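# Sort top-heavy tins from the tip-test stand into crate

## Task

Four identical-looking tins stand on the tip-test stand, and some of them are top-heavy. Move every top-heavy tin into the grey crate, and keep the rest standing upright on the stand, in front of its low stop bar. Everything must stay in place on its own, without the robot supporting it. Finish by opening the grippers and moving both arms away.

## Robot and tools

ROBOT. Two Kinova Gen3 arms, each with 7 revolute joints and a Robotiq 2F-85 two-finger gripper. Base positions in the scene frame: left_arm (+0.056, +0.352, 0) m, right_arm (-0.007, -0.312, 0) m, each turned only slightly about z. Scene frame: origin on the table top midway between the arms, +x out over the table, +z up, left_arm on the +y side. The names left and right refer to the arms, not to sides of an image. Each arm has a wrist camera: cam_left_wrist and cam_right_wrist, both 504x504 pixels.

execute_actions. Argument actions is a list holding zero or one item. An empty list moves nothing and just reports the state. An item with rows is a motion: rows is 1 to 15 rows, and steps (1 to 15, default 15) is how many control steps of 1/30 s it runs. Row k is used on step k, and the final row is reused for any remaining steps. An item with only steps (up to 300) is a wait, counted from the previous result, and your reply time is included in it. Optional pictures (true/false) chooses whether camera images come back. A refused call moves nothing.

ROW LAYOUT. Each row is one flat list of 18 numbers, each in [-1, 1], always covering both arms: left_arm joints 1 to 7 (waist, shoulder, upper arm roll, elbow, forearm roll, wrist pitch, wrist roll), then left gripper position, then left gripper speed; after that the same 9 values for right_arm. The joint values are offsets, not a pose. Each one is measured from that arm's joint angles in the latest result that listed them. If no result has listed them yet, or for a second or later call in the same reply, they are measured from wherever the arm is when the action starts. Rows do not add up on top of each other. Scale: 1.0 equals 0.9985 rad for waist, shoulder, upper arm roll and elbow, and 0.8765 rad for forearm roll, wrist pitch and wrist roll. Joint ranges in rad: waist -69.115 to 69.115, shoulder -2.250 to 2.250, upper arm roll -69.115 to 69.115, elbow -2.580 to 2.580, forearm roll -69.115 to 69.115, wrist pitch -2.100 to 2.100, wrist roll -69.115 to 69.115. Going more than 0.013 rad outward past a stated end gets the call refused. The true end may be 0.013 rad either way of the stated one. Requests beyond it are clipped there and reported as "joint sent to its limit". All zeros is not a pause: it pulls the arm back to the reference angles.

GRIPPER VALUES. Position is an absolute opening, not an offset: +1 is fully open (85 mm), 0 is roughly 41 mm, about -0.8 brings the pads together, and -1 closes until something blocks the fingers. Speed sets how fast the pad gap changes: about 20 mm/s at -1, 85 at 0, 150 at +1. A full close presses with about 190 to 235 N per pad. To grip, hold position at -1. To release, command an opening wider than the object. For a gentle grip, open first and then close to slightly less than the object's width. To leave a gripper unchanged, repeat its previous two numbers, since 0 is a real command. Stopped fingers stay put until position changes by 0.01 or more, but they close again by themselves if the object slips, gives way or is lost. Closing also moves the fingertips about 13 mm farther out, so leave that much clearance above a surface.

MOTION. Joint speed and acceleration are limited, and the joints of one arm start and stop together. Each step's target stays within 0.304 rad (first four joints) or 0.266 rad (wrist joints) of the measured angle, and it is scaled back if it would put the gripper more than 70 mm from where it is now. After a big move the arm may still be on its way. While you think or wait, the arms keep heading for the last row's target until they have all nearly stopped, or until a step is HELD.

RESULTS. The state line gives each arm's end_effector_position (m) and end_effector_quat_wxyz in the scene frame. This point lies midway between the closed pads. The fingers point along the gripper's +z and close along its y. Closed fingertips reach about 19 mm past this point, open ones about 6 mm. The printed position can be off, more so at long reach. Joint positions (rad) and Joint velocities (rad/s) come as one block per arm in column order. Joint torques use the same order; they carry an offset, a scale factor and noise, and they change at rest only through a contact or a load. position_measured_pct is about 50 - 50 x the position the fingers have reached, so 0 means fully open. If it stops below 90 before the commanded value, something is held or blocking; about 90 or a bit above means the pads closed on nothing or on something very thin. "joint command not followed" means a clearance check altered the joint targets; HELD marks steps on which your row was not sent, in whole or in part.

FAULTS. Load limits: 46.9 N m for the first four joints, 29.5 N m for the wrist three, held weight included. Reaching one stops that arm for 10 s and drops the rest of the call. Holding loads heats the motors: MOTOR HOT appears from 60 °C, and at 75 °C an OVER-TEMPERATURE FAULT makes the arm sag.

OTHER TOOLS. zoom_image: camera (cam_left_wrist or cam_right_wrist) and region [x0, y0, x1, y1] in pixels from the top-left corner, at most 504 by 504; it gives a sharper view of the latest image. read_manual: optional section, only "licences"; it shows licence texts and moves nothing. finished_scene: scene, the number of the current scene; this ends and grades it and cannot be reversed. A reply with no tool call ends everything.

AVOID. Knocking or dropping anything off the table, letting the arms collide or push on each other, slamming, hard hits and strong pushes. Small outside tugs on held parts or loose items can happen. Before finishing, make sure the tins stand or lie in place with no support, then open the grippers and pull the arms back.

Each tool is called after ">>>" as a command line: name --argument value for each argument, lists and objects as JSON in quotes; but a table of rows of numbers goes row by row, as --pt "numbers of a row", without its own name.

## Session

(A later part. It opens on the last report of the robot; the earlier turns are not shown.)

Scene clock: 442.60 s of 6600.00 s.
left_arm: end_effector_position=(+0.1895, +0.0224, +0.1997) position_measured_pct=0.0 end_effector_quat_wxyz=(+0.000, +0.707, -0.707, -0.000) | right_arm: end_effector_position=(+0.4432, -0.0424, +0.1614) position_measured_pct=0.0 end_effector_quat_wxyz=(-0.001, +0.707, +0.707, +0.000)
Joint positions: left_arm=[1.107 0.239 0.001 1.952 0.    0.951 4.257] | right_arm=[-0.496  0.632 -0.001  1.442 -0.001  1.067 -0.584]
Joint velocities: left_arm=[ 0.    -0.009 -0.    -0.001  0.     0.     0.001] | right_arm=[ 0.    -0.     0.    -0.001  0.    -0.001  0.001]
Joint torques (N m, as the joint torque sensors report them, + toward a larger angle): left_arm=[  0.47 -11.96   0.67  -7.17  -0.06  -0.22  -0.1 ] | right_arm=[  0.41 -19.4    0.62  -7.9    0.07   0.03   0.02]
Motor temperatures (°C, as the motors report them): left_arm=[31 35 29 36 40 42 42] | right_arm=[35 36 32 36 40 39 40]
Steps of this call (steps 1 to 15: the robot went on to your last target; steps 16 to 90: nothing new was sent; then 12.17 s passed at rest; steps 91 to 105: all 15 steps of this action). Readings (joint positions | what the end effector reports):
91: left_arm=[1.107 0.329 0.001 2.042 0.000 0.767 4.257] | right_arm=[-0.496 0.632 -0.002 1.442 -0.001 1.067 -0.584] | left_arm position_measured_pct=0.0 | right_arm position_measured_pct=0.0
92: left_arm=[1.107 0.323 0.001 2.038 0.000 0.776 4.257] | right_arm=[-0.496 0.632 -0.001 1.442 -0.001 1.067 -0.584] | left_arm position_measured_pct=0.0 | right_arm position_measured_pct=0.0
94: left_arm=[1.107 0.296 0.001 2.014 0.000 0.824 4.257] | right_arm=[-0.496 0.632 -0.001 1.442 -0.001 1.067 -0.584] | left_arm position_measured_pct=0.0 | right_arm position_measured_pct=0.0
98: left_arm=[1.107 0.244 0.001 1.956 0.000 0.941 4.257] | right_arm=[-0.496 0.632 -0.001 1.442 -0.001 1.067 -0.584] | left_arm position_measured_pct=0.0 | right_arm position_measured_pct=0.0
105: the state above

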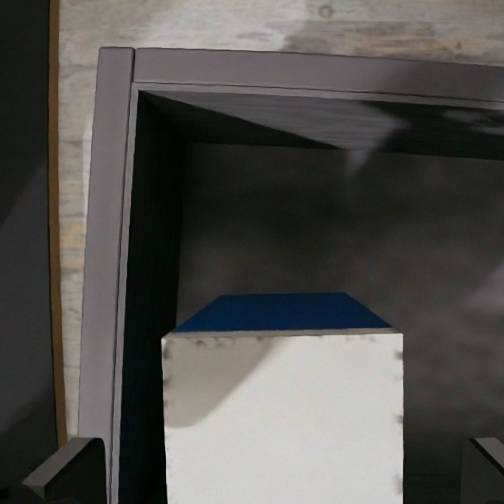

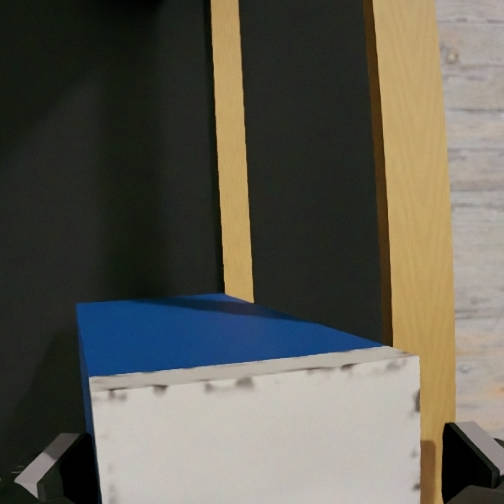

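>>> execute_actions --actions '[{"rows":[[-0.7152,-0.0657,0,-0.2714,0,0.3836,-0.8152,1,0,0.0011,0.0019,0,-0.0035,0,0.0019,0.0012,1,0],[-0.7152,-0.0657,0,-0.2714,0,0.3836,-0.8152,1,0,0.0022,0.0038,0,-0.0069,0,0.0037,0.0025,1,0],[-0.7152,-0.0657,0,-0.2714,0,0.3836,-0.8152,1,0,0.0032,0.0056,0,-0.0104,0,0.0056,0.0037,1,0],[-0.7152,-0.0657,0,-0.2714,0,0.3836,-0.8152,1,0,0.0043,0.0075,0,-0.0139,0,0.0074,0.0049,1,0],[-0.7152,-0.0657,0,-0.2714,0,0.3836,-0.8152,1,0,0.0054,0.0094,0,-0.0174,0,0.0093,0.0062,1,0],[-0.7152,-0.0657,0,-0.2714,0,0.3836,-0.8152,1,0,0.0065,0.0113,0,-0.0208,0,0.0112,0.0074,1,0],[-0.7152,-0.0657,0,-0.2714,0,0.3836,-0.8152,1,0,0.0076,0.0132,0,-0.0243,0,0.013,0.0086,1,0],[-0.7152,-0.0657,0,-0.2714,0,0.3836,-0.8152,1,0,0.0086,0.015,0,-0.0278,0,0.0149,0.0098,1,0],[-0.7152,-0.0657,0,-0.2714,0,0.3836,-0.8152,1,0,0.0097,0.0169,0,-0.0312,0,0.0167,0.0111,1,0],[-0.7152,-0.0657,0,-0.2714,0,0.3836,-0.8152,1,0,0.0108,0.0188,0,-0.0347,0,0.0186,0.0123,1,0]],"steps":15}]'

>>> execute_actions --actions '[{"steps":25}]'

Scene clock: 460.33 s of 6600.00 s.
left_arm: end_effector_position=(+0.3121, +0.0772, +0.2747) position_measured_pct=0.0 end_effector_quat_wxyz=(+0.000, +0.726, -0.688, +0.004) | right_arm: end_effector_position=(+0.4528, -0.0424, +0.1613) position_measured_pct=0.0 end_effector_quat_wxyz=(-0.001, +0.707, +0.708, +0.000)
Joint positions: left_arm=[0.745 0.189 0.001 1.746 0.001 1.199 3.949] | right_arm=[-0.486  0.65  -0.002  1.408 -0.001  1.084 -0.574]
Joint velocities: left_arm=[-0.969 -0.063 -0.002 -0.269 -0.001  0.363 -0.847] | right_arm=[ 0.003  0.006 -0.002 -0.005 -0.     0.004  0.001]
Joint torques (N m, as the joint torque sensors report them, + toward a larger angle): left_arm=[ -0.31 -12.24   0.45  -7.36   0.09  -0.05  -0.08] | right_arm=[  0.29 -19.8    0.28  -8.24   0.21  -0.15  -0.4 ]
Motor temperatures (°C, as the motors report them): left_arm=[31 35 29 36 40 42 42] | right_arm=[35 36 32 37 40 39 40]
Steps of this call (steps 1 to 15: the robot went on to your last target; steps 16 to 90: nothing new was sent; then 14.23 s passed at rest; steps 91 to 105: all 15 steps of this action). Readings (joint positions | what the end effector reports):
91: left_arm=[1.106 0.238 0.001 1.951 0.001 0.952 4.256] | right_arm=[-0.496 0.632 -0.001 1.442 -0.001 1.067 -0.584] | left_arm position_measured_pct=0.0 | right_arm position_measured_pct=0.0
92: left_arm=[1.100 0.236 0.002 1.948 0.001 0.956 4.252] | right_arm=[-0.495 0.633 -0.002 1.440 -0.001 1.068 -0.584] | left_arm position_measured_pct=0.0 | right_arm position_measured_pct=0.0
94: left_arm=[1.071 0.231 0.003 1.925 0.001 0.979 4.230] | right_arm=[-0.494 0.636 -0.002 1.435 -0.001 1.071 -0.582] | left_arm position_measured_pct=0.0 | right_arm position_measured_pct=0.0
98: left_arm=[0.962 0.211 0.002 1.842 0.001 1.070 4.138] | right_arm=[-0.490 0.643 -0.002 1.421 -0.001 1.077 -0.578] | left_arm position_measured_pct=0.0 | right_arm position_measured_pct=0.0
105: the state above

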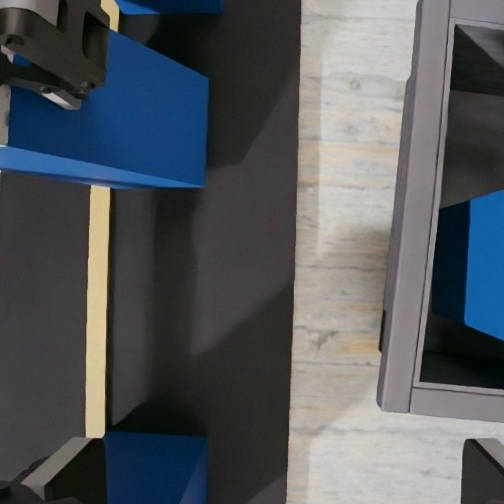

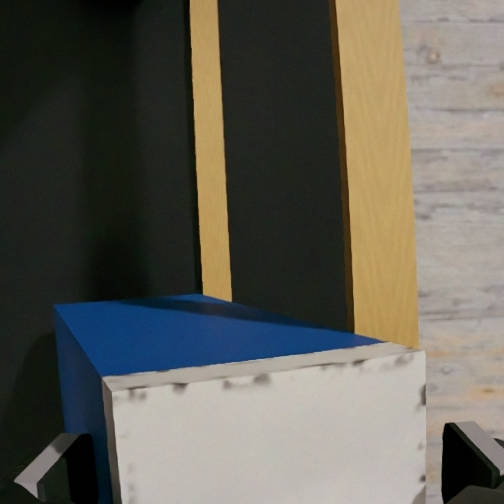

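Scene clock: 461.17 s of 6600.00 s.
left_arm: end_effector_position=(+0.3905, +0.1831, +0.3001) position_measured_pct=0.0 end_effector_quat_wxyz=(+0.000, +0.707, -0.707, +0.000) | right_arm: end_effector_position=(+0.4529, -0.0424, +0.1612) position_measured_pct=0.0 end_effector_quat_wxyz=(-0.001, +0.707, +0.708, +0.000)
Joint positions: left_arm=[0.393 0.173 0.001 1.681 0.    1.288 3.542] | right_arm=[-0.486  0.65  -0.002  1.408 -0.002  1.084 -0.574]
Joint velocities: left_arm=[-0.002 -0.     0.    -0.001 -0.001 -0.001 -0.   ] | right_arm=[-0.001 -0.     0.    -0.001  0.    -0.     0.001]
Joint torques (N m, as the joint torque sensors report them, + toward a larger angle): left_arm=[  0.33 -12.06   0.47  -8.7   -0.12  -0.4   -0.22] | right_arm=[  0.49 -19.73   0.53  -8.38   0.18  -0.13  -0.12]
Motor temperatures (°C, as the motors report them): left_arm=[31 35 29 36 40 42 42] | right_arm=[35 36 32 37 40 39 40]
Steps of this call (steps 1 to 25: the robot went on to your last target). Readings (joint positions | what the end effector reports):
1: left_arm=[0.713 0.187 0.001 1.738 0.001 1.210 3.920] | right_arm=[-0.486 0.650 -0.002 1.408 -0.001 1.084 -0.574] | left_arm position_measured_pct=0.0 | right_arm position_measured_pct=0.0
2: left_arm=[0.680 0.186 0.001 1.730 0.001 1.220 3.892] | right_arm=[-0.486 0.650 -0.002 1.408 -0.001 1.084 -0.574] | left_arm position_measured_pct=0.0 | right_arm position_measured_pct=0.0
4: left_arm=[0.615 0.183 0.001 1.718 0.001 1.237 3.833] | right_arm=[-0.486 0.650 -0.002 1.408 -0.002 1.084 -0.574] | left_arm position_measured_pct=0.0 | right_arm position_measured_pct=0.0
8: left_arm=[0.490 0.177 0.000 1.697 0.000 1.266 3.682] | right_arm=[-0.486 0.650 -0.002 1.408 -0.002 1.084 -0.574] | left_arm position_measured_pct=0.0 | right_arm position_measured_pct=0.0
25: the state above

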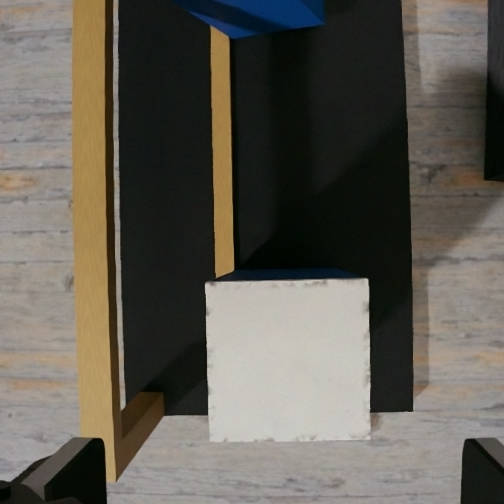

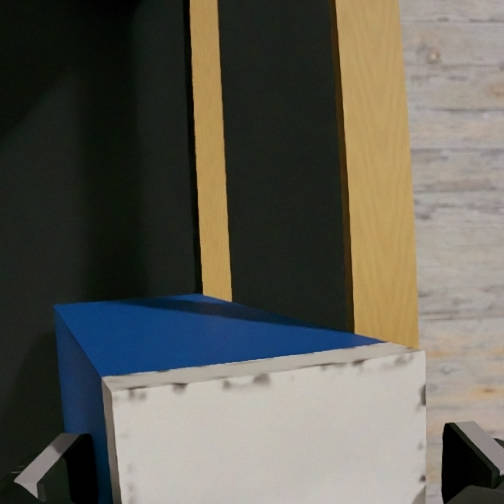

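>>> execute_actions --actions '[{"rows":[[0.0289,0.085,0,0.1674,0,-0.2881,0.0337,1,0,-0.0021,-0.0035,0,0.0068,0,-0.0037,-0.0024,1,0],[0.0289,0.085,0,0.1674,0,-0.2881,0.0337,1,0,-0.0042,-0.0071,0,0.0135,0,-0.0074,-0.0048,1,0],[0.0289,0.085,0,0.1674,0,-0.2881,0.0337,1,0,-0.0063,-0.0106,0,0.0203,0,-0.0111,-0.0071,1,0],[0.0289,0.085,0,0.1674,0,-0.2881,0.0337,1,0,-0.0084,-0.0141,0,0.0271,0,-0.0148,-0.0095,1,0],[0.0289,0.085,0,0.1674,0,-0.2881,0.0337,1,0,-0.0105,-0.0177,0,0.0339,0,-0.0186,-0.0119,1,0],[0.0289,0.085,0,0.1674,0,-0.2881,0.0337,1,0,-0.0125,-0.0212,0,0.0406,0,-0.0223,-0.0143,1,0],[0.0289,0.085,0,0.1674,0,-0.2881,0.0337,1,0,-0.0146,-0.0247,0,0.0474,0,-0.026,-0.0167,1,0],[0.0289,0.085,0,0.1674,0,-0.2881,0.0337,1,0,-0.0167,-0.0282,0,0.0542,0,-0.0297,-0.019,1,0],[0.0289,0.085,0,0.1674,0,-0.2881,0.0337,1,0,-0.0188,-0.0318,0,0.0609,0,-0.0334,-0.0214,1,0],[0.0289,0.085,0,0.1674,0,-0.2881,0.0337,1,0,-0.0209,-0.0353,0,0.0677,0,-0.0371,-0.0238,1,0],[0.0289,0.085,0,0.1674,0,-0.2881,0.0337,1,0,-0.023,-0.0388,0,0.0745,0,-0.0408,-0.0262,1,0],[0.0289,0.085,0,0.1674,0,-0.2881,0.0337,1,0,-0.0251,-0.0424,0,0.0812,0,-0.0445,-0.0286,1,0],[0.0289,0.085,0,0.1674,0,-0.2881,0.0337,1,0,-0.0272,-0.0459,0,0.088,0,-0.0482,-0.0309,1,0],[0.0289,0.085,0,0.1674,0,-0.2881,0.0337,1,0,-0.0292,-0.0494,0,0.0948,0,-0.052,-0.0333,1,0],[0.0289,0.085,0,0.1674,0,-0.2881,0.0337,1,0,-0.0313,-0.053,0,0.1015,0,-0.0557,-0.0357,1,0]],"steps":15}]'

Scene clock: 480.70 s of 6600.00 s.
left_arm: end_effector_position=(+0.3889, +0.1722, +0.2204) position_measured_pct=0.0 end_effector_quat_wxyz=(-0.000, +0.707, -0.707, +0.001) | right_arm: end_effector_position=(+0.4277, -0.0424, +0.1609) position_measured_pct=0.0 end_effector_quat_wxyz=(-0.001, +0.707, +0.708, -0.000)
Joint positions: left_arm=[0.422 0.257 0.001 1.848 0.    1.035 3.572] | right_arm=[-0.512  0.606 -0.002  1.494 -0.002  1.043 -0.6  ]
Joint velocities: left_arm=[ 0.005  0.01   0.001  0.003  0.    -0.004  0.   ] | right_arm=[-0.062 -0.106 -0.     0.202 -0.    -0.098 -0.063]
Joint torques (N m, as the joint torque sensors report them, + toward a larger angle): left_arm=[  0.17 -13.68   0.49  -7.31  -0.08  -0.03  -0.13] | right_arm=[  0.44 -19.62   0.22  -8.17   0.35   0.2   -0.02]
Motor temperatures (°C, as the motors report them): left_arm=[31 35 29 36 40 42 42] | right_arm=[35 36 32 37 40 39 40]
Steps of this call (steps 1 to 15: the robot went on to your last target; steps 16 to 90: nothing new was sent; then 16.03 s passed at rest; steps 91 to 105: all 15 steps of this action). Readings (joint positions | what the end effector reports):
91: left_arm=[0.393 0.174 0.001 1.682 0.000 1.287 3.542] | right_arm=[-0.486 0.650 -0.002 1.408 -0.002 1.084 -0.574] | left_arm position_measured_pct=0.0 | right_arm position_measured_pct=0.0
92: left_arm=[0.394 0.176 0.001 1.686 0.000 1.280 3.543] | right_arm=[-0.487 0.648 -0.001 1.411 -0.001 1.082 -0.575] | left_arm position_measured_pct=0.0 | right_arm position_measured_pct=0.0
94: left_arm=[0.399 0.190 0.000 1.711 0.000 1.242 3.548] | right_arm=[-0.490 0.642 -0.002 1.421 -0.001 1.078 -0.578] | left_arm position_measured_pct=0.0 | right_arm position_measured_pct=0.0
98: left_arm=[0.416 0.238 0.001 1.807 0.000 1.098 3.564] | right_arm=[-0.498 0.630 -0.002 1.446 -0.002 1.066 -0.585] | left_arm position_measured_pct=0.0 | right_arm position_measured_pct=0.0
105: the state above

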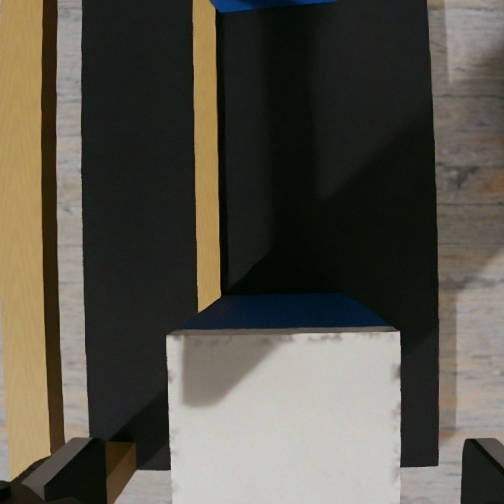

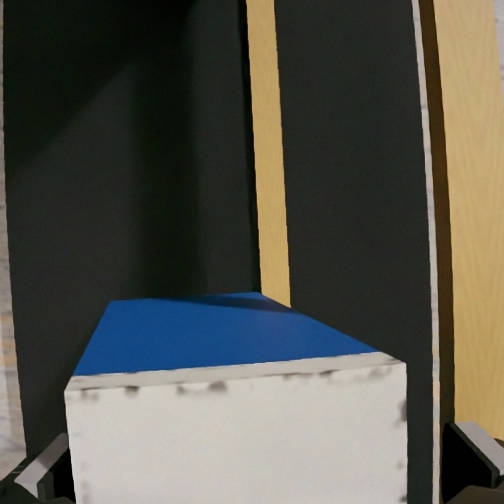

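>>> execute_actions --actions '[{"rows":[[-0.0098,0.0847,0,0.1084,0,-0.2182,-0.0116,1,0,-0.0077,-0.0123,0,0.0216,0,-0.0122,-0.0087,1,0],[-0.0098,0.0847,0,0.1084,0,-0.2182,-0.0116,1,0,-0.01,-0.0157,0,0.0279,0,-0.0155,-0.0114,1,0],[-0.0098,0.0847,0,0.1084,0,-0.2182,-0.0116,1,0,-0.0124,-0.0191,0,0.0342,0,-0.0188,-0.0141,1,0],[-0.0098,0.0847,0,0.1084,0,-0.2182,-0.0116,1,0,-0.0148,-0.0225,0,0.0405,0,-0.0221,-0.0168,1,0],[-0.0098,0.0847,0,0.1084,0,-0.2182,-0.0116,1,0,-0.0171,-0.0259,0,0.0468,0,-0.0254,-0.0195,1,0],[-0.0098,0.0847,0,0.1084,0,-0.2182,-0.0116,1,0,-0.0195,-0.0293,0,0.0531,0,-0.0287,-0.0222,1,0],[-0.0098,0.0847,0,0.1084,0,-0.2182,-0.0116,1,0,-0.0219,-0.0327,0,0.0594,0,-0.032,-0.0249,1,0],[-0.0098,0.0847,0,0.1084,0,-0.2182,-0.0116,1,0,-0.0242,-0.0361,0,0.0658,0,-0.0354,-0.0275,1,0],[-0.0098,0.0847,0,0.1084,0,-0.2182,-0.0116,1,0,-0.0266,-0.0395,0,0.0721,0,-0.0387,-0.0302,1,0],[-0.0098,0.0847,0,0.1084,0,-0.2182,-0.0116,1,0,-0.029,-0.0429,0,0.0784,0,-0.042,-0.0329,1,0],[-0.0098,0.0847,0,0.1084,0,-0.2182,-0.0116,1,0,-0.0313,-0.0463,0,0.0847,0,-0.0453,-0.0356,1,0],[-0.0098,0.0847,0,0.1084,0,-0.2182,-0.0116,1,0,-0.0337,-0.0497,0,0.091,0,-0.0486,-0.0383,1,0],[-0.0098,0.0847,0,0.1084,0,-0.2182,-0.0116,1,0,-0.0361,-0.0531,0,0.0973,0,-0.0519,-0.041,1,0],[-0.0098,0.0847,0,0.1084,0,-0.2182,-0.0116,1,0,-0.0384,-0.0565,0,0.1036,0,-0.0552,-0.0437,1,0],[-0.0098,0.0847,0,0.1084,0,-0.2182,-0.0116,1,0,-0.0408,-0.0599,0,0.1099,0,-0.0585,-0.0464,1,0]],"steps":15}]'

Scene clock: 498.23 s of 6600.00 s.
left_arm: end_effector_position=(+0.3888, +0.1762, +0.1614) position_measured_pct=0.0 end_effector_quat_wxyz=(+0.000, +0.707, -0.707, +0.001) | right_arm: end_effector_position=(+0.3976, -0.0420, +0.1612) position_measured_pct=0.0 end_effector_quat_wxyz=(-0.001, +0.706, +0.708, +0.000)
Joint positions: left_arm=[0.412 0.341 0.001 1.956 0.    0.844 3.562] | right_arm=[-0.548  0.554 -0.002  1.589 -0.002  0.998 -0.635]
Joint velocities: left_arm=[-0.001  0.008 -0.     0.002 -0.     0.001  0.002] | right_arm=[-0.07  -0.1    0.001  0.186  0.001 -0.088 -0.069]
Joint torques (N m, as the joint torque sensors report them, + toward a larger angle): left_arm=[  0.22 -13.7    0.32  -6.17   0.01  -0.07  -0.09] | right_arm=[  0.02 -17.91  -0.32  -7.66   0.07   0.02  -0.45]
Motor temperatures (°C, as the motors report them): left_arm=[31 35 29 36 40 42 42] | right_arm=[35 36 32 37 40 39 40]
Steps of this call (steps 1 to 30: the robot went on to your last target; steps 31 to 100: nothing new was sent; then 13.70 s passed at rest; steps 101 to 115: all 15 steps of this action). Readings (joint positions | what the end effector reports):
101: left_arm=[0.422 0.259 0.001 1.849 0.000 1.034 3.572] | right_arm=[-0.517 0.597 -0.002 1.510 -0.002 1.035 -0.605] | left_arm position_measured_pct=0.0 | right_arm position_measured_pct=0.0
102: left_arm=[0.422 0.263 0.001 1.853 0.000 1.026 3.571] | right_arm=[-0.519 0.595 -0.002 1.513 -0.001 1.034 -0.606] | left_arm position_measured_pct=0.0 | right_arm position_measured_pct=0.0
104: left_arm=[0.419 0.285 0.001 1.878 0.001 0.981 3.569] | right_arm=[-0.523 0.589 -0.002 1.522 -0.002 1.030 -0.610] | left_arm position_measured_pct=0.0 | right_arm position_measured_pct=0.0
108: left_arm=[0.413 0.334 0.001 1.948 0.000 0.860 3.562] | right_arm=[-0.531 0.577 -0.002 1.545 -0.002 1.019 -0.619] | left_arm position_measured_pct=0.0 | right_arm position_measured_pct=0.0
115: the state above

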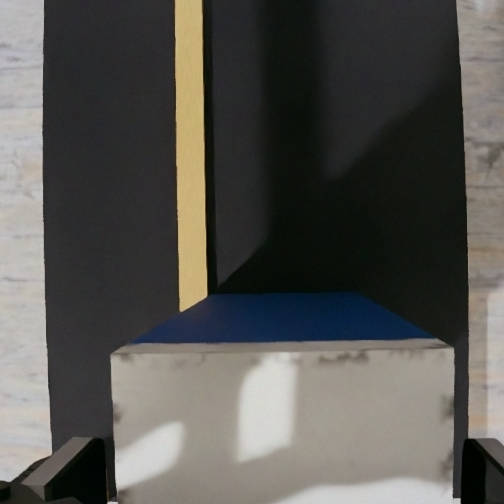

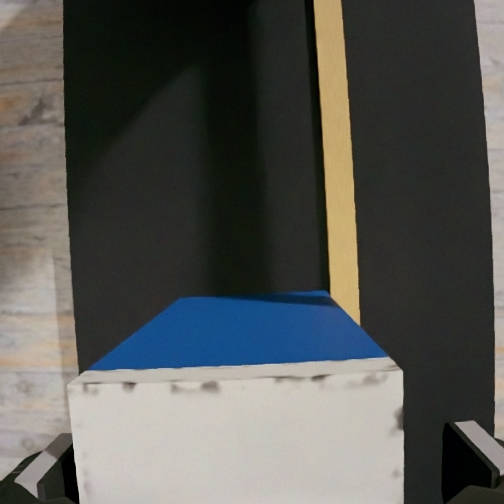

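>>> execute_actions --actions '[{"rows":[[-0.002,0.0035,0,-0.0056,0,0.0025,-0.0023,1,0,-0.0047,-0.0748,0,-0.0823,0,0.1796,-0.0065,1,0],[-0.004,0.0069,0,-0.0112,0,0.0049,-0.0047,1,0,-0.0047,-0.0748,0,-0.0823,0,0.1796,-0.0065,1,0],[-0.006,0.0104,0,-0.0167,0,0.0074,-0.007,1,0,-0.0047,-0.0748,0,-0.0823,0,0.1796,-0.0065,1,0],[-0.0081,0.0139,0,-0.0223,0,0.0098,-0.0093,1,0,-0.0047,-0.0748,0,-0.0823,0,0.1796,-0.0065,1,0],[-0.0101,0.0173,0,-0.0279,0,0.0123,-0.0116,1,0,-0.0047,-0.0748,0,-0.0823,0,0.1796,-0.0065,1,0],[-0.0121,0.0208,0,-0.0335,0,0.0148,-0.014,1,0,-0.0047,-0.0748,0,-0.0823,0,0.1796,-0.0065,1,0],[-0.0141,0.0243,0,-0.0391,0,0.0172,-0.0163,1,0,-0.0047,-0.0748,0,-0.0823,0,0.1796,-0.0065,1,0],[-0.0161,0.0277,0,-0.0446,0,0.0197,-0.0186,1,0,-0.0047,-0.0748,0,-0.0823,0,0.1796,-0.0065,1,0],[-0.0181,0.0312,0,-0.0502,0,0.0221,-0.0209,1,0,-0.0047,-0.0748,0,-0.0823,0,0.1796,-0.0065,1,0],[-0.0201,0.0347,0,-0.0558,0,0.0246,-0.0233,1,0,-0.0047,-0.0748,0,-0.0823,0,0.1796,-0.0065,1,0],[-0.0221,0.0381,0,-0.0614,0,0.0271,-0.0256,1,0,-0.0047,-0.0748,0,-0.0823,0,0.1796,-0.0065,1,0],[-0.0242,0.0416,0,-0.067,0,0.0295,-0.0279,1,0,-0.0047,-0.0748,0,-0.0823,0,0.1796,-0.0065,1,0],[-0.0262,0.0451,0,-0.0725,0,0.032,-0.0302,1,0,-0.0047,-0.0748,0,-0.0823,0,0.1796,-0.0065,1,0],[-0.0282,0.0485,0,-0.0781,0,0.0344,-0.0326,1,0,-0.0047,-0.0748,0,-0.0823,0,0.1796,-0.0065,1,0],[-0.0302,0.052,0,-0.0837,0,0.0369,-0.0349,1,0,-0.0047,-0.0748,0,-0.0823,0,0.1796,-0.0065,1,0]],"steps":15}]'

Scene clock: 510.43 s of 6600.00 s.
left_arm: end_effector_position=(+0.4138, +0.1761, +0.1612) position_measured_pct=0.0 end_effector_quat_wxyz=(+0.000, +0.707, -0.707, -0.000) | right_arm: end_effector_position=(+0.3930, -0.0427, +0.2199) position_measured_pct=0.0 end_effector_quat_wxyz=(-0.001, +0.707, +0.708, -0.000)
Joint positions: left_arm=[0.386 0.385 0.001 1.885 0.001 0.872 3.536] | right_arm=[-0.552  0.479 -0.002  1.507 -0.002  1.156 -0.641]
Joint velocities: left_arm=[-0.059  0.102  0.    -0.167 -0.     0.064 -0.062] | right_arm=[-0.002 -0.004 -0.    -0.001  0.     0.    -0.001]
Joint torques (N m, as the joint torque sensors report them, + toward a larger angle): left_arm=[ -0.42 -14.18   0.13  -6.8   -0.14  -0.52  -0.17] | right_arm=[ -0.15 -17.45   0.04  -8.41  -0.06   0.23  -0.08]
Motor temperatures (°C, as the motors report them): left_arm=[31 35 29 36 40 42 42] | right_arm=[35 36 32 37 40 39 40]
Steps of this call (steps 1 to 30: the robot went on to your last target; steps 31 to 100: nothing new was sent; then 8.37 s passed at rest; steps 101 to 115: all 15 steps of this action). Readings (joint positions | what the end effector reports):
101: left_arm=[0.412 0.342 0.001 1.956 0.000 0.844 3.561] | right_arm=[-0.553 0.545 -0.002 1.603 -0.002 0.993 -0.641] | left_arm position_measured_pct=0.0 | right_arm position_measured_pct=0.0
102: left_arm=[0.411 0.344 0.001 1.953 0.000 0.845 3.561] | right_arm=[-0.553 0.542 -0.002 1.599 -0.002 1.000 -0.641] | left_arm position_measured_pct=0.0 | right_arm position_measured_pct=0.0
104: left_arm=[0.408 0.349 0.001 1.945 0.000 0.848 3.557] | right_arm=[-0.553 0.523 -0.002 1.574 -0.002 1.043 -0.641] | left_arm position_measured_pct=0.0 | right_arm position_measured_pct=0.0
108: left_arm=[0.400 0.361 0.001 1.924 0.000 0.857 3.550] | right_arm=[-0.552 0.483 -0.002 1.511 -0.002 1.147 -0.641] | left_arm position_measured_pct=0.0 | right_arm position_measured_pct=0.0
115: the state above

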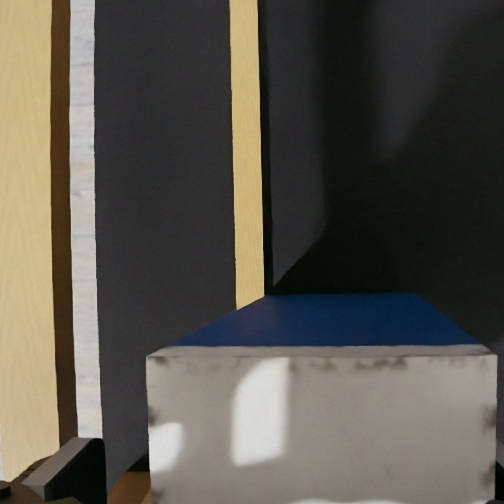

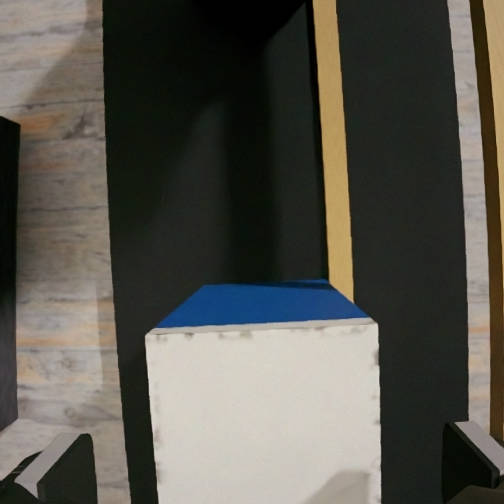

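>>> execute_actions --actions '[{"rows":[[-0.0057,0.0108,0,-0.0175,0,0.0072,-0.0069,1,0,0.4973,-0.6126,0,0.3264,0,0.3256,0.5677,1,0],[-0.0072,0.0137,0,-0.0224,0,0.0095,-0.0086,1,0,0.4973,-0.6126,0,0.3264,0,0.3256,0.5677,1,0],[-0.0087,0.0166,0,-0.0273,0,0.0117,-0.0104,1,0,0.4973,-0.6126,0,0.3264,0,0.3256,0.5677,1,0],[-0.0102,0.0195,0,-0.0322,0,0.014,-0.0121,1,0,0.4973,-0.6126,0,0.3264,0,0.3256,0.5677,1,0],[-0.0117,0.0224,0,-0.0371,0,0.0163,-0.0138,1,0,0.4973,-0.6126,0,0.3264,0,0.3256,0.5677,1,0],[-0.0132,0.0253,0,-0.042,0,0.0186,-0.0155,1,0,0.4973,-0.6126,0,0.3264,0,0.3256,0.5677,1,0],[-0.0147,0.0282,0,-0.0468,0,0.0208,-0.0172,1,0,0.4973,-0.6126,0,0.3264,0,0.3256,0.5677,1,0],[-0.0162,0.0311,0,-0.0517,0,0.0231,-0.0189,1,0,0.4973,-0.6126,0,0.3264,0,0.3256,0.5677,1,0],[-0.0177,0.034,0,-0.0566,0,0.0254,-0.0207,1,0,0.4973,-0.6126,0,0.3264,0,0.3256,0.5677,1,0],[-0.0192,0.0369,0,-0.0615,0,0.0277,-0.0224,1,0,0.4973,-0.6126,0,0.3264,0,0.3256,0.5677,1,0],[-0.0207,0.0398,0,-0.0664,0,0.0299,-0.0241,1,0,0.4973,-0.6126,0,0.3264,0,0.3256,0.5677,1,0],[-0.0222,0.0427,0,-0.0713,0,0.0322,-0.0258,1,0,0.4973,-0.6126,0,0.3264,0,0.3256,0.5677,1,0]],"steps":15}]'

Scene clock: 523.10 s of 6600.00 s.
left_arm: end_effector_position=(+0.4378, +0.1758, +0.1614) position_measured_pct=0.0 end_effector_quat_wxyz=(+0.000, +0.707, -0.708, +0.000) | right_arm: end_effector_position=(+0.3239, -0.2130, +0.2836) position_measured_pct=0.0 end_effector_quat_wxyz=(-0.022, +0.720, +0.692, -0.049)
Joint positions: left_arm=[0.365 0.426 0.001 1.816 0.001 0.9   3.513] | right_arm=[-0.271  0.194 -0.002  1.716 -0.001  1.338 -0.4  ]
Joint velocities: left_arm=[-0.006  0.01  -0.    -0.026 -0.     0.009 -0.008] | right_arm=[ 0.668 -0.821  0.008  0.371  0.003  0.325  0.705]
Joint torques (N m, as the joint torque sensors report them, + toward a larger angle): left_arm=[  0.29 -15.33   0.62  -6.59   0.03  -0.43  -0.36] | right_arm=[ -0.96 -13.81  -0.97  -8.27  -0.18   0.62   0.01]
Motor temperatures (°C, as the motors report them): left_arm=[31 35 29 36 40 42 42] | right_arm=[35 36 32 37 40 39 40]
Steps of this call (steps 1 to 30: the robot went on to your last target; steps 31 to 100: nothing new was sent; then 8.83 s passed at rest; steps 101 to 115: all 15 steps of this action). Readings (joint positions | what the end effector reports):
101: left_arm=[0.382 0.393 0.001 1.872 0.001 0.877 3.531] | right_arm=[-0.551 0.478 -0.002 1.508 -0.002 1.156 -0.641] | left_arm position_measured_pct=0.0 | right_arm position_measured_pct=0.0
102: left_arm=[0.381 0.395 0.001 1.870 0.001 0.878 3.530] | right_arm=[-0.545 0.472 -0.003 1.512 -0.002 1.159 -0.637] | left_arm position_measured_pct=0.0 | right_arm position_measured_pct=0.0
104: left_arm=[0.379 0.399 0.001 1.863 0.001 0.881 3.528] | right_arm=[-0.516 0.443 -0.005 1.538 -0.003 1.180 -0.615] | left_arm position_measured_pct=0.0 | right_arm position_measured_pct=0.0
108: left_arm=[0.374 0.410 0.001 1.844 0.001 0.889 3.522] | right_arm=[-0.433 0.361 -0.003 1.613 -0.002 1.248 -0.544] | left_arm position_measured_pct=0.0 | right_arm position_measured_pct=0.0
115: the state above

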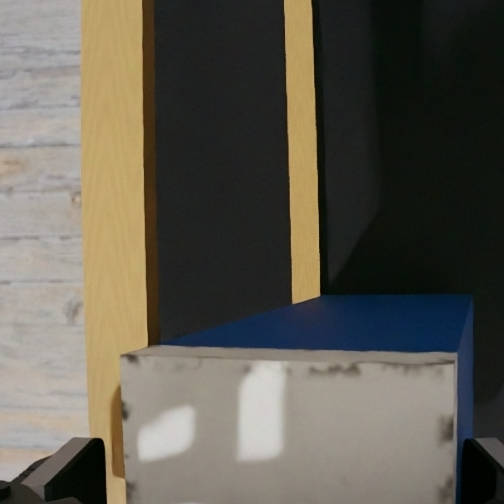

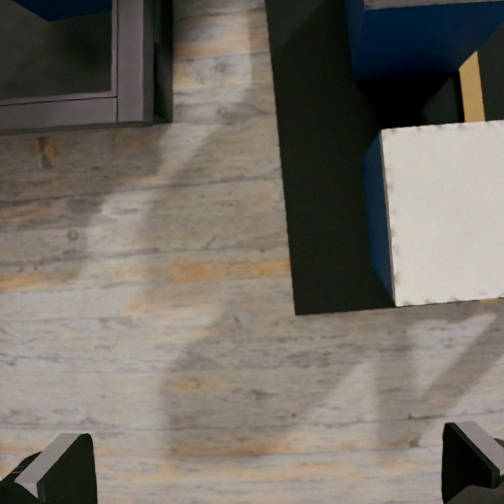

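>>> execute_actions --actions '[{"steps":10}]'

Scene clock: 525.37 s of 6600.00 s.
left_arm: end_effector_position=(+0.4381, +0.1759, +0.1611) position_measured_pct=0.0 end_effector_quat_wxyz=(+0.001, +0.707, -0.707, +0.000) | right_arm: end_effector_position=(+0.2500, -0.2985, +0.3499) position_measured_pct=0.0 end_effector_quat_wxyz=(-0.001, +0.706, +0.708, +0.000)
Joint positions: left_arm=[0.364 0.427 0.001 1.814 0.001 0.901 3.513] | right_arm=[-0.056 -0.132 -0.002  1.833 -0.002  1.441 -0.143]
Joint velocities: left_arm=[ 0.001 -0.    -0.     0.002 -0.     0.     0.002] | right_arm=[ 0.002  0.    -0.    -0.     0.    -0.    -0.001]
Joint torques (N m, as the joint torque sensors report them, + toward a larger angle): left_arm=[  0.1  -15.45   0.58  -6.81  -0.05  -0.56  -0.21] | right_arm=[ 0.33 -6.3  -0.2  -8.79 -0.06  0.38  0.03]
Motor temperatures (°C, as the motors report them): left_arm=[31 35 29 36 40 42 42] | right_arm=[35 36 32 37 40 39 40]
Steps of this call (steps 1 to 30: the robot went on to your last target; steps 31 to 68: nothing new was sent). Readings (joint positions | what the end effector reports):
1: left_arm=[0.365 0.426 0.001 1.815 0.001 0.900 3.513] | right_arm=[-0.249 0.166 -0.002 1.728 -0.001 1.349 -0.375] | left_arm position_measured_pct=0.0 | right_arm position_measured_pct=0.0
2: left_arm=[0.365 0.426 0.001 1.815 0.001 0.900 3.513] | right_arm=[-0.228 0.137 -0.001 1.740 -0.001 1.359 -0.351] | left_arm position_measured_pct=0.0 | right_arm position_measured_pct=0.0
4: left_arm=[0.365 0.427 0.001 1.814 0.001 0.901 3.513] | right_arm=[-0.188 0.075 -0.001 1.761 -0.001 1.378 -0.303] | left_arm position_measured_pct=0.0 | right_arm position_measured_pct=0.0
8: left_arm=[0.365 0.427 0.001 1.814 0.001 0.901 3.513] | right_arm=[-0.109 -0.049 -0.001 1.804 -0.001 1.416 -0.207] | left_arm position_measured_pct=0.0 | right_arm position_measured_pct=0.0
68: the state above
All arms were judged still, so your last target was given up. Only a new action makes them travel on or press farther. Fingers that are still opening or closing keep moving.

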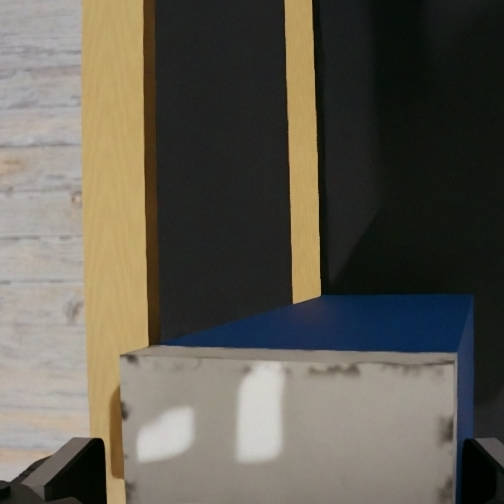

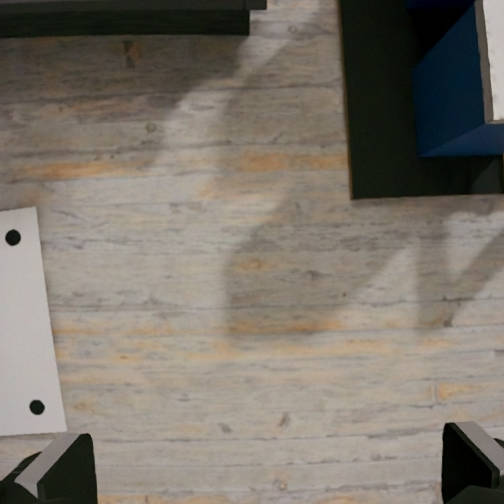

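>>> execute_actions --actions '[{"rows":[[-0.0009,0.0018,0,-0.003,0,0.0013,-0.0009,1,0,0,0,0,0,0,0,0,1,0],[-0.0017,0.0036,0,-0.0061,0,0.0027,-0.0018,1,0,0,0,0,0,0,0,0,1,0],[-0.0026,0.0054,0,-0.0091,0,0.004,-0.0028,1,0,0,0,0,0,0,0,0,1,0],[-0.0035,0.0072,0,-0.0121,0,0.0053,-0.0037,1,0,0,0,0,0,0,0,0,1,0],[-0.0044,0.0091,0,-0.0152,0,0.0067,-0.0046,1,0,0,0,0,0,0,0,0,1,0],[-0.0052,0.0109,0,-0.0182,0,0.008,-0.0055,1,0,0,0,0,0,0,0,0,1,0],[-0.0061,0.0127,0,-0.0212,0,0.0093,-0.0064,1,0,0,0,0,0,0,0,0,1,0],[-0.007,0.0145,0,-0.0242,0,0.0106,-0.0074,1,0,0,0,0,0,0,0,0,1,0],[-0.0078,0.0163,0,-0.0273,0,0.012,-0.0083,1,0,0,0,0,0,0,0,0,1,0],[-0.0087,0.0181,0,-0.0303,0,0.0133,-0.0092,1,0,0,0,0,0,0,0,0,1,0]],"steps":15}]'

>>> execute_actions --actions '[{"steps":12}]'

Scene clock: 530.50 s of 6600.00 s.
left_arm: end_effector_position=(+0.4478, +0.1758, +0.1610) position_measured_pct=0.0 end_effector_quat_wxyz=(+0.001, +0.707, -0.707, -0.000) | right_arm: end_effector_position=(+0.2500, -0.2985, +0.3499) position_measured_pct=0.0 end_effector_quat_wxyz=(-0.001, +0.706, +0.708, +0.000)
Joint positions: left_arm=[0.356 0.445 0.001 1.785 0.001 0.913 3.505] | right_arm=[-0.056 -0.132 -0.002  1.833 -0.002  1.441 -0.143]
Joint velocities: left_arm=[-0.002  0.004  0.    -0.004 -0.     0.003 -0.002] | right_arm=[-0.     0.     0.    -0.     0.    -0.001  0.001]
Joint torques (N m, as the joint torque sensors report them, + toward a larger angle): left_arm=[ -0.43 -16.41   0.72  -6.97  -0.21  -0.69   0.07] | right_arm=[ 0.11 -6.61  0.07 -8.78 -0.08 -0.08 -0.02]
Motor temperatures (°C, as the motors report them): left_arm=[31 35 29 36 40 42 42] | right_arm=[35 36 32 37 40 39 40]
Steps of this call (steps 1 to 90: nothing new was sent; then 1.63 s passed at rest; steps 91 to 105: all 15 steps of this action). Readings (joint positions | what the end effector reports):
91: left_arm=[0.364 0.427 0.001 1.814 0.001 0.901 3.513] | right_arm=[-0.056 -0.132 -0.002 1.833 -0.002 1.441 -0.143] | left_arm position_measured_pct=0.0 | right_arm position_measured_pct=0.0
92: left_arm=[0.364 0.428 0.001 1.812 0.001 0.902 3.512] | right_arm=[-0.056 -0.132 -0.002 1.833 -0.002 1.441 -0.143] | left_arm position_measured_pct=0.0 | right_arm position_measured_pct=0.0
94: left_arm=[0.363 0.431 0.001 1.808 0.001 0.904 3.511] | right_arm=[-0.056 -0.132 -0.002 1.833 -0.002 1.441 -0.143] | left_arm position_measured_pct=0.0 | right_arm position_measured_pct=0.0
98: left_arm=[0.359 0.438 0.001 1.796 0.001 0.908 3.508] | right_arm=[-0.056 -0.132 -0.002 1.833 -0.002 1.441 -0.143] | left_arm position_measured_pct=0.0 | right_arm position_measured_pct=0.0
105: the state above

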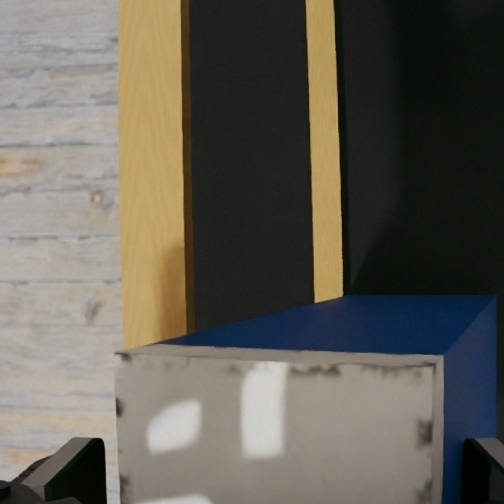

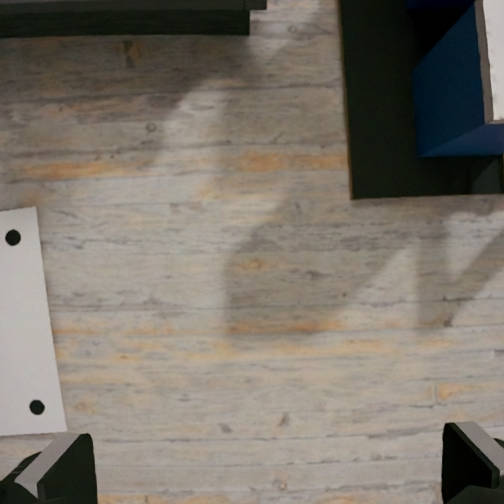

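Scene clock: 530.90 s of 6600.00 s.
left_arm: end_effector_position=(+0.4478, +0.1758, +0.1609) position_measured_pct=0.0 end_effector_quat_wxyz=(+0.001, +0.707, -0.707, -0.000) | right_arm: end_effector_position=(+0.2500, -0.2985, +0.3499) position_measured_pct=0.0 end_effector_quat_wxyz=(-0.001, +0.706, +0.708, +0.000)
Joint positions: left_arm=[0.356 0.445 0.001 1.785 0.001 0.913 3.505] | right_arm=[-0.056 -0.132 -0.002  1.833 -0.002  1.441 -0.143]
Joint velocities: left_arm=[-0.002  0.    -0.     0.002  0.     0.     0.001] | right_arm=[ 0.     0.001 -0.    -0.    -0.     0.001  0.   ]
Joint torques (N m, as the joint torque sensors report them, + toward a larger angle): left_arm=[ -0.02 -15.37   0.35  -7.28  -0.06  -0.79  -0.26] | right_arm=[ 0.59 -6.38  0.07 -8.99 -0.1   0.09 -0.23]
Motor temperatures (°C, as the motors report them): left_arm=[31 35 29 36 40 42 42] | right_arm=[35 36 32 37 40 39 40]
Steps of this call (steps 1 to 12: the robot went on to your last target). Readings (joint positions | what the end effector reports):
1: left_arm=[0.356 0.445 0.001 1.785 0.001 0.913 3.505] | right_arm=[-0.056 -0.132 -0.002 1.833 -0.002 1.441 -0.143] | left_arm position_measured_pct=0.0 | right_arm position_measured_pct=0.0
2: left_arm=[0.356 0.445 0.001 1.785 0.001 0.913 3.505] | right_arm=[-0.056 -0.132 -0.002 1.833 -0.002 1.441 -0.143] | left_arm position_measured_pct=0.0 | right_arm position_measured_pct=0.0
4: left_arm=[0.356 0.445 0.001 1.785 0.001 0.913 3.505] | right_arm=[-0.056 -0.132 -0.002 1.833 -0.002 1.441 -0.143] | left_arm position_measured_pct=0.0 | right_arm position_measured_pct=0.0
8: left_arm=[0.356 0.445 0.001 1.785 0.001 0.913 3.505] | right_arm=[-0.056 -0.132 -0.002 1.833 -0.002 1.441 -0.143] | left_arm position_measured_pct=0.0 | right_arm position_measured_pct=0.0
12: the state above

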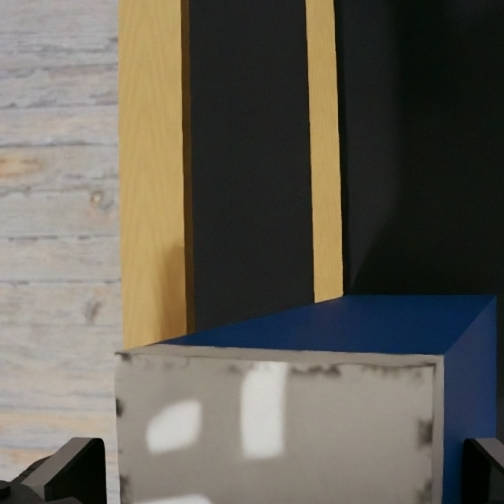

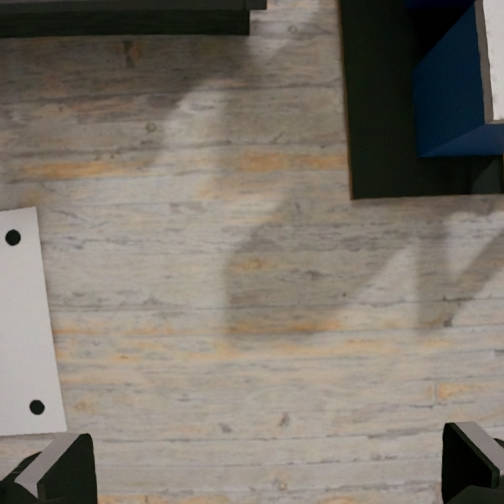

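>>> execute_actions --actions '[{"rows":[[0.0017,-0.0035,0,0.0058,0,-0.0028,0.002,1,0,0,0,0,0,0,0,0,1,0],[0.0034,-0.007,0,0.0117,0,-0.0056,0.004,1,0,0,0,0,0,0,0,0,1,0],[0.0052,-0.0104,0,0.0175,0,-0.0084,0.006,1,0,0,0,0,0,0,0,0,1,0],[0.0069,-0.0139,0,0.0233,0,-0.0112,0.008,1,0,0,0,0,0,0,0,0,1,0],[0.0086,-0.0174,0,0.0292,0,-0.014,0.01,1,0,0,0,0,0,0,0,0,1,0],[0.0103,-0.0209,0,0.035,0,-0.0168,0.012,1,0,0,0,0,0,0,0,0,1,0],[0.012,-0.0244,0,0.0408,0,-0.0196,0.014,1,0,0,0,0,0,0,0,0,1,0],[0.0138,-0.0278,0,0.0467,0,-0.0223,0.0161,1,0,0,0,0,0,0,0,0,1,0],[0.0155,-0.0313,0,0.0525,0,-0.0251,0.0181,1,0,0,0,0,0,0,0,0,1,0],[0.0172,-0.0348,0,0.0583,0,-0.0279,0.0201,1,0,0,0,0,0,0,0,0,1,0],[0.0189,-0.0383,0,0.0642,0,-0.0307,0.0221,1,0,0,0,0,0,0,0,0,1,0],[0.0206,-0.0418,0,0.07,0,-0.0335,0.0241,1,0,0,0,0,0,0,0,0,1,0],[0.0224,-0.0452,0,0.0758,0,-0.0363,0.0261,1,0,0,0,0,0,0,0,0,1,0],[0.0241,-0.0487,0,0.0817,0,-0.0391,0.0281,1,0,0,0,0,0,0,0,0,1,0],[0.0258,-0.0522,0,0.0875,0,-0.0419,0.0301,1,0,0,0,0,0,0,0,0,1,0]],"steps":15}]'

>>> execute_actions --actions '[{"rows":[[0.0046,-0.0078,0,0.0127,0,-0.0057,0.0053,1,0,0,0,0,0,0,0,0,1,0],[0.0069,-0.0117,0,0.0191,0,-0.0085,0.0079,1,0,0,0,0,0,0,0,0,1,0],[0.0092,-0.0156,0,0.0255,0,-0.0113,0.0105,1,0,0,0,0,0,0,0,0,1,0],[0.0115,-0.0195,0,0.0319,0,-0.0141,0.0131,1,0,0,0,0,0,0,0,0,1,0],[0.0138,-0.0234,0,0.0382,0,-0.017,0.0158,1,0,0,0,0,0,0,0,0,1,0],[0.0161,-0.0273,0,0.0446,0,-0.0198,0.0184,1,0,0,0,0,0,0,0,0,1,0],[0.0184,-0.0313,0,0.051,0,-0.0226,0.021,1,0,0,0,0,0,0,0,0,1,0],[0.0207,-0.0352,0,0.0574,0,-0.0254,0.0236,1,0,0,0,0,0,0,0,0,1,0],[0.023,-0.0391,0,0.0637,0,-0.0283,0.0263,1,0,0,0,0,0,0,0,0,1,0],[0.0253,-0.043,0,0.0701,0,-0.0311,0.0289,1,0,0,0,0,0,0,0,0,1,0],[0.0276,-0.0469,0,0.0765,0,-0.0339,0.0315,1,0,0,0,0,0,0,0,0,1,0],[0.0299,-0.0508,0,0.0828,0,-0.0368,0.0342,1,0,0,0,0,0,0,0,0,1,0],[0.0322,-0.0547,0,0.0892,0,-0.0396,0.0368,1,0,0,0,0,0,0,0,0,1,0],[0.0345,-0.0586,0,0.0956,0,-0.0424,0.0394,1,0,0,0,0,0,0,0,0,1,0]],"steps":15}]'

Scene clock: 555.03 s of 6600.00 s.
left_arm: end_effector_position=(+0.4227, +0.1757, +0.1611) position_measured_pct=0.0 end_effector_quat_wxyz=(+0.001, +0.707, -0.707, +0.000) | right_arm: end_effector_position=(+0.2500, -0.2985, +0.3499) position_measured_pct=0.0 end_effector_quat_wxyz=(-0.001, +0.706, +0.708, +0.000)
Joint positions: left_arm=[0.378 0.401 0.001 1.859 0.001 0.882 3.527] | right_arm=[-0.056 -0.132 -0.002  1.833 -0.002  1.441 -0.143]
Joint velocities: left_arm=[ 0.05  -0.103 -0.001  0.174 -0.    -0.074  0.052] | right_arm=[-0.001  0.001  0.    -0.001  0.    -0.    -0.001]
Joint torques (N m, as the joint torque sensors report them, + toward a larger angle): left_arm=[  0.42 -15.56   0.48  -6.92  -0.37  -0.71  -0.02] | right_arm=[ 0.11 -6.4  -0.45 -8.92  0.08  0.2  -0.29]
Motor temperatures (°C, as the motors report them): left_arm=[31 35 29 36 40 42 42] | right_arm=[35 36 32 37 40 39 40]
Steps of this call (steps 1 to 15: the robot went on to your last target; steps 16 to 90: nothing new was sent; then 20.63 s passed at rest; steps 91 to 105: all 15 steps of this action). Readings (joint positions | what the end effector reports):
91: left_arm=[0.356 0.444 0.001 1.785 0.001 0.913 3.505] | right_arm=[-0.056 -0.132 -0.002 1.833 -0.002 1.441 -0.143] | left_arm position_measured_pct=0.0 | right_arm position_measured_pct=0.0
92: left_arm=[0.357 0.442 0.001 1.788 0.001 0.912 3.506] | right_arm=[-0.056 -0.132 -0.002 1.833 -0.002 1.441 -0.143] | left_arm position_measured_pct=0.0 | right_arm position_measured_pct=0.0
94: left_arm=[0.360 0.437 0.001 1.796 0.001 0.908 3.508] | right_arm=[-0.056 -0.132 -0.002 1.833 -0.002 1.441 -0.143] | left_arm position_measured_pct=0.0 | right_arm position_measured_pct=0.0
98: left_arm=[0.366 0.424 0.001 1.819 0.001 0.899 3.515] | right_arm=[-0.056 -0.132 -0.002 1.833 -0.002 1.441 -0.143] | left_arm position_measured_pct=0.0 | right_arm position_measured_pct=0.0
105: the state above

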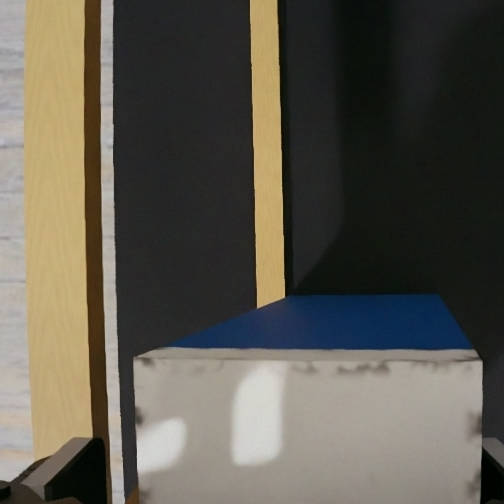

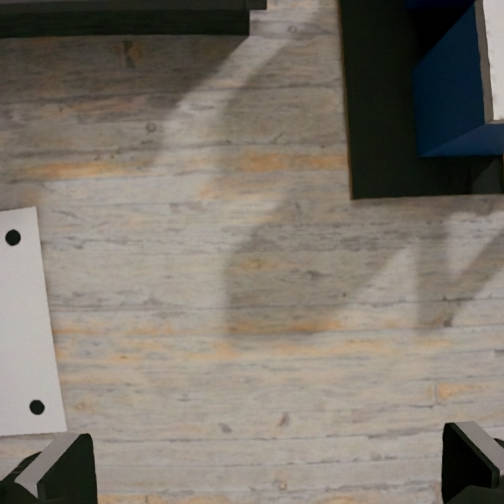

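Scene clock: 555.53 s of 6600.00 s.
left_arm: end_effector_position=(+0.3916, +0.1755, +0.1612) position_measured_pct=0.0 end_effector_quat_wxyz=(+0.001, +0.707, -0.707, -0.000) | right_arm: end_effector_position=(+0.2500, -0.2985, +0.3499) position_measured_pct=0.0 end_effector_quat_wxyz=(-0.001, +0.706, +0.708, +0.000)
Joint positions: left_arm=[0.41  0.347 0.001 1.946 0.001 0.848 3.559] | right_arm=[-0.056 -0.132 -0.002  1.833 -0.002  1.441 -0.143]
Joint velocities: left_arm=[ 0.054 -0.094  0.003  0.164  0.002 -0.059  0.059] | right_arm=[-0.    -0.001 -0.     0.     0.     0.     0.001]
Joint torques (N m, as the joint torque sensors report them, + toward a larger angle): left_arm=[ -0.12 -14.25   0.9   -6.97  -0.24  -0.21  -0.23] | right_arm=[ 0.39 -5.77 -0.24 -9.06 -0.08  0.09 -0.15]
Motor temperatures (°C, as the motors report them): left_arm=[31 35 29 36 40 42 42] | right_arm=[35 35 32 37 40 39 40]
Steps of this call (steps 1 to 15: all 15 steps of this action). Readings (joint positions | what the end effector reports):
1: left_arm=[0.380 0.397 0.001 1.865 0.001 0.880 3.529] | right_arm=[-0.056 -0.132 -0.002 1.833 -0.002 1.441 -0.143] | left_arm position_measured_pct=0.0 | right_arm position_measured_pct=0.0
2: left_arm=[0.381 0.395 0.002 1.869 0.001 0.879 3.531] | right_arm=[-0.056 -0.132 -0.002 1.833 -0.002 1.441 -0.143] | left_arm position_measured_pct=0.0 | right_arm position_measured_pct=0.0
4: left_arm=[0.385 0.389 0.001 1.879 0.001 0.875 3.534] | right_arm=[-0.056 -0.132 -0.002 1.833 -0.002 1.441 -0.143] | left_arm position_measured_pct=0.0 | right_arm position_measured_pct=0.0
8: left_arm=[0.394 0.374 0.002 1.903 0.001 0.866 3.543] | right_arm=[-0.056 -0.132 -0.002 1.833 -0.002 1.441 -0.143] | left_arm position_measured_pct=0.0 | right_arm position_measured_pct=0.0
15: the state above

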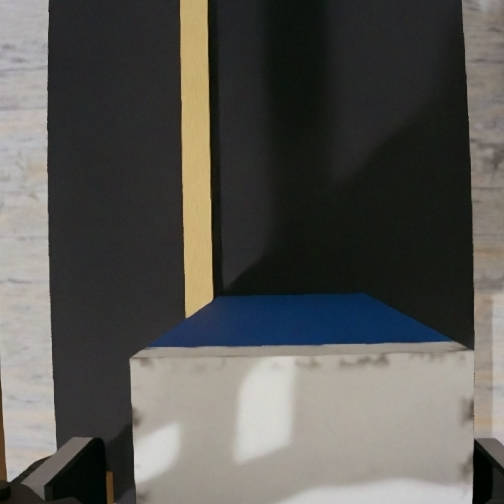

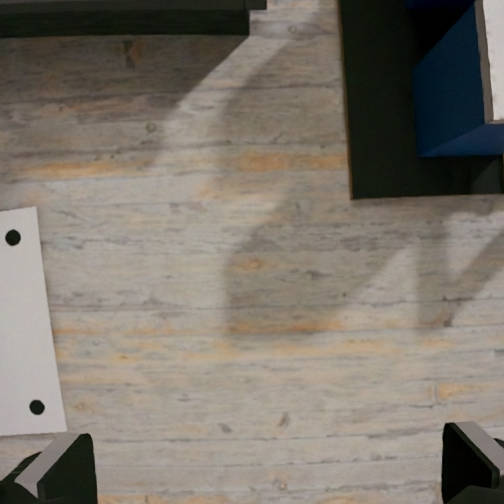

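>>> execute_actions --actions '[{"rows":[[0.0022,-0.0932,0,-0.0924,0,0.2122,0.0032,1,0,0,0,0,0,0,0,0,1,0]],"steps":13}]'

Scene clock: 559.07 s of 6600.00 s.
left_arm: end_effector_position=(+0.3880, +0.1762, +0.2191) position_measured_pct=0.0 end_effector_quat_wxyz=(+0.001, +0.707, -0.707, -0.001) | right_arm: end_effector_position=(+0.2500, -0.2985, +0.3499) position_measured_pct=0.0 end_effector_quat_wxyz=(-0.001, +0.706, +0.708, +0.000)
Joint positions: left_arm=[0.412 0.256 0.001 1.854 0.001 1.034 3.562] | right_arm=[-0.056 -0.132 -0.002  1.833 -0.002  1.441 -0.143]
Joint velocities: left_arm=[-0.002 -0.015  0.    -0.003 -0.     0.003  0.001] | right_arm=[-0.    -0.     0.    -0.001 -0.    -0.    -0.001]
Joint torques (N m, as the joint torque sensors report them, + toward a larger angle): left_arm=[  0.22 -13.21   0.29  -7.44   0.08  -0.34  -0.21] | right_arm=[ 0.25 -6.12 -0.06 -9.19 -0.13  0.16 -0.14]
Motor temperatures (°C, as the motors report them): left_arm=[31 35 29 36 40 42 42] | right_arm=[35 35 32 37 40 39 40]
Steps of this call (steps 1 to 15: the robot went on to your last target; steps 16 to 90: nothing new was sent; then 0.10 s passed at rest; steps 91 to 103: all 13 steps of this action). Readings (joint positions | what the end effector reports):
91: left_arm=[0.413 0.341 0.001 1.954 0.001 0.846 3.562] | right_arm=[-0.056 -0.132 -0.002 1.833 -0.002 1.441 -0.143] | left_arm position_measured_pct=0.0 | right_arm position_measured_pct=0.0
92: left_arm=[0.412 0.336 0.001 1.950 0.001 0.855 3.562] | right_arm=[-0.056 -0.132 -0.002 1.833 -0.002 1.441 -0.143] | left_arm position_measured_pct=0.0 | right_arm position_measured_pct=0.0
94: left_arm=[0.412 0.311 0.001 1.925 0.001 0.903 3.562] | right_arm=[-0.056 -0.132 -0.002 1.833 -0.002 1.441 -0.143] | left_arm position_measured_pct=0.0 | right_arm position_measured_pct=0.0
98: left_arm=[0.412 0.261 0.002 1.860 0.001 1.022 3.562] | right_arm=[-0.056 -0.132 -0.002 1.833 -0.002 1.441 -0.143] | left_arm position_measured_pct=0.0 | right_arm position_measured_pct=0.0
103: the state above

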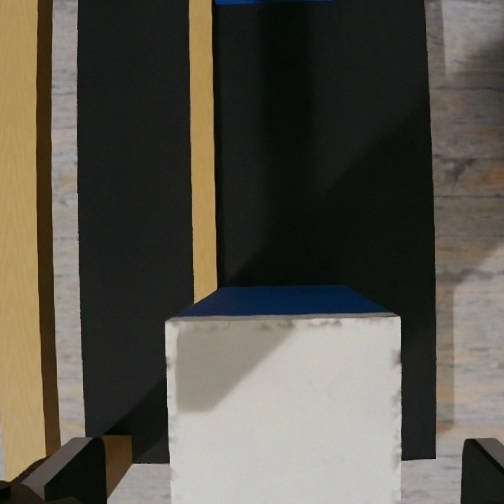

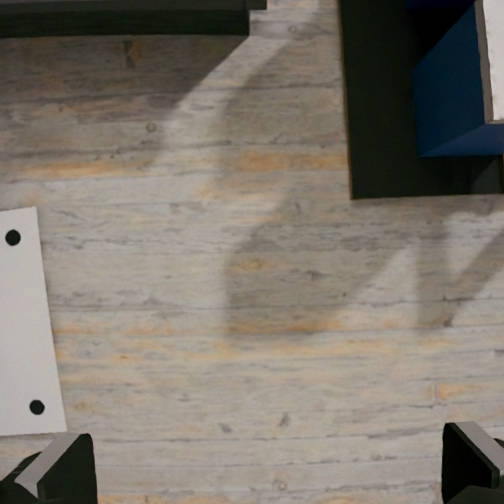

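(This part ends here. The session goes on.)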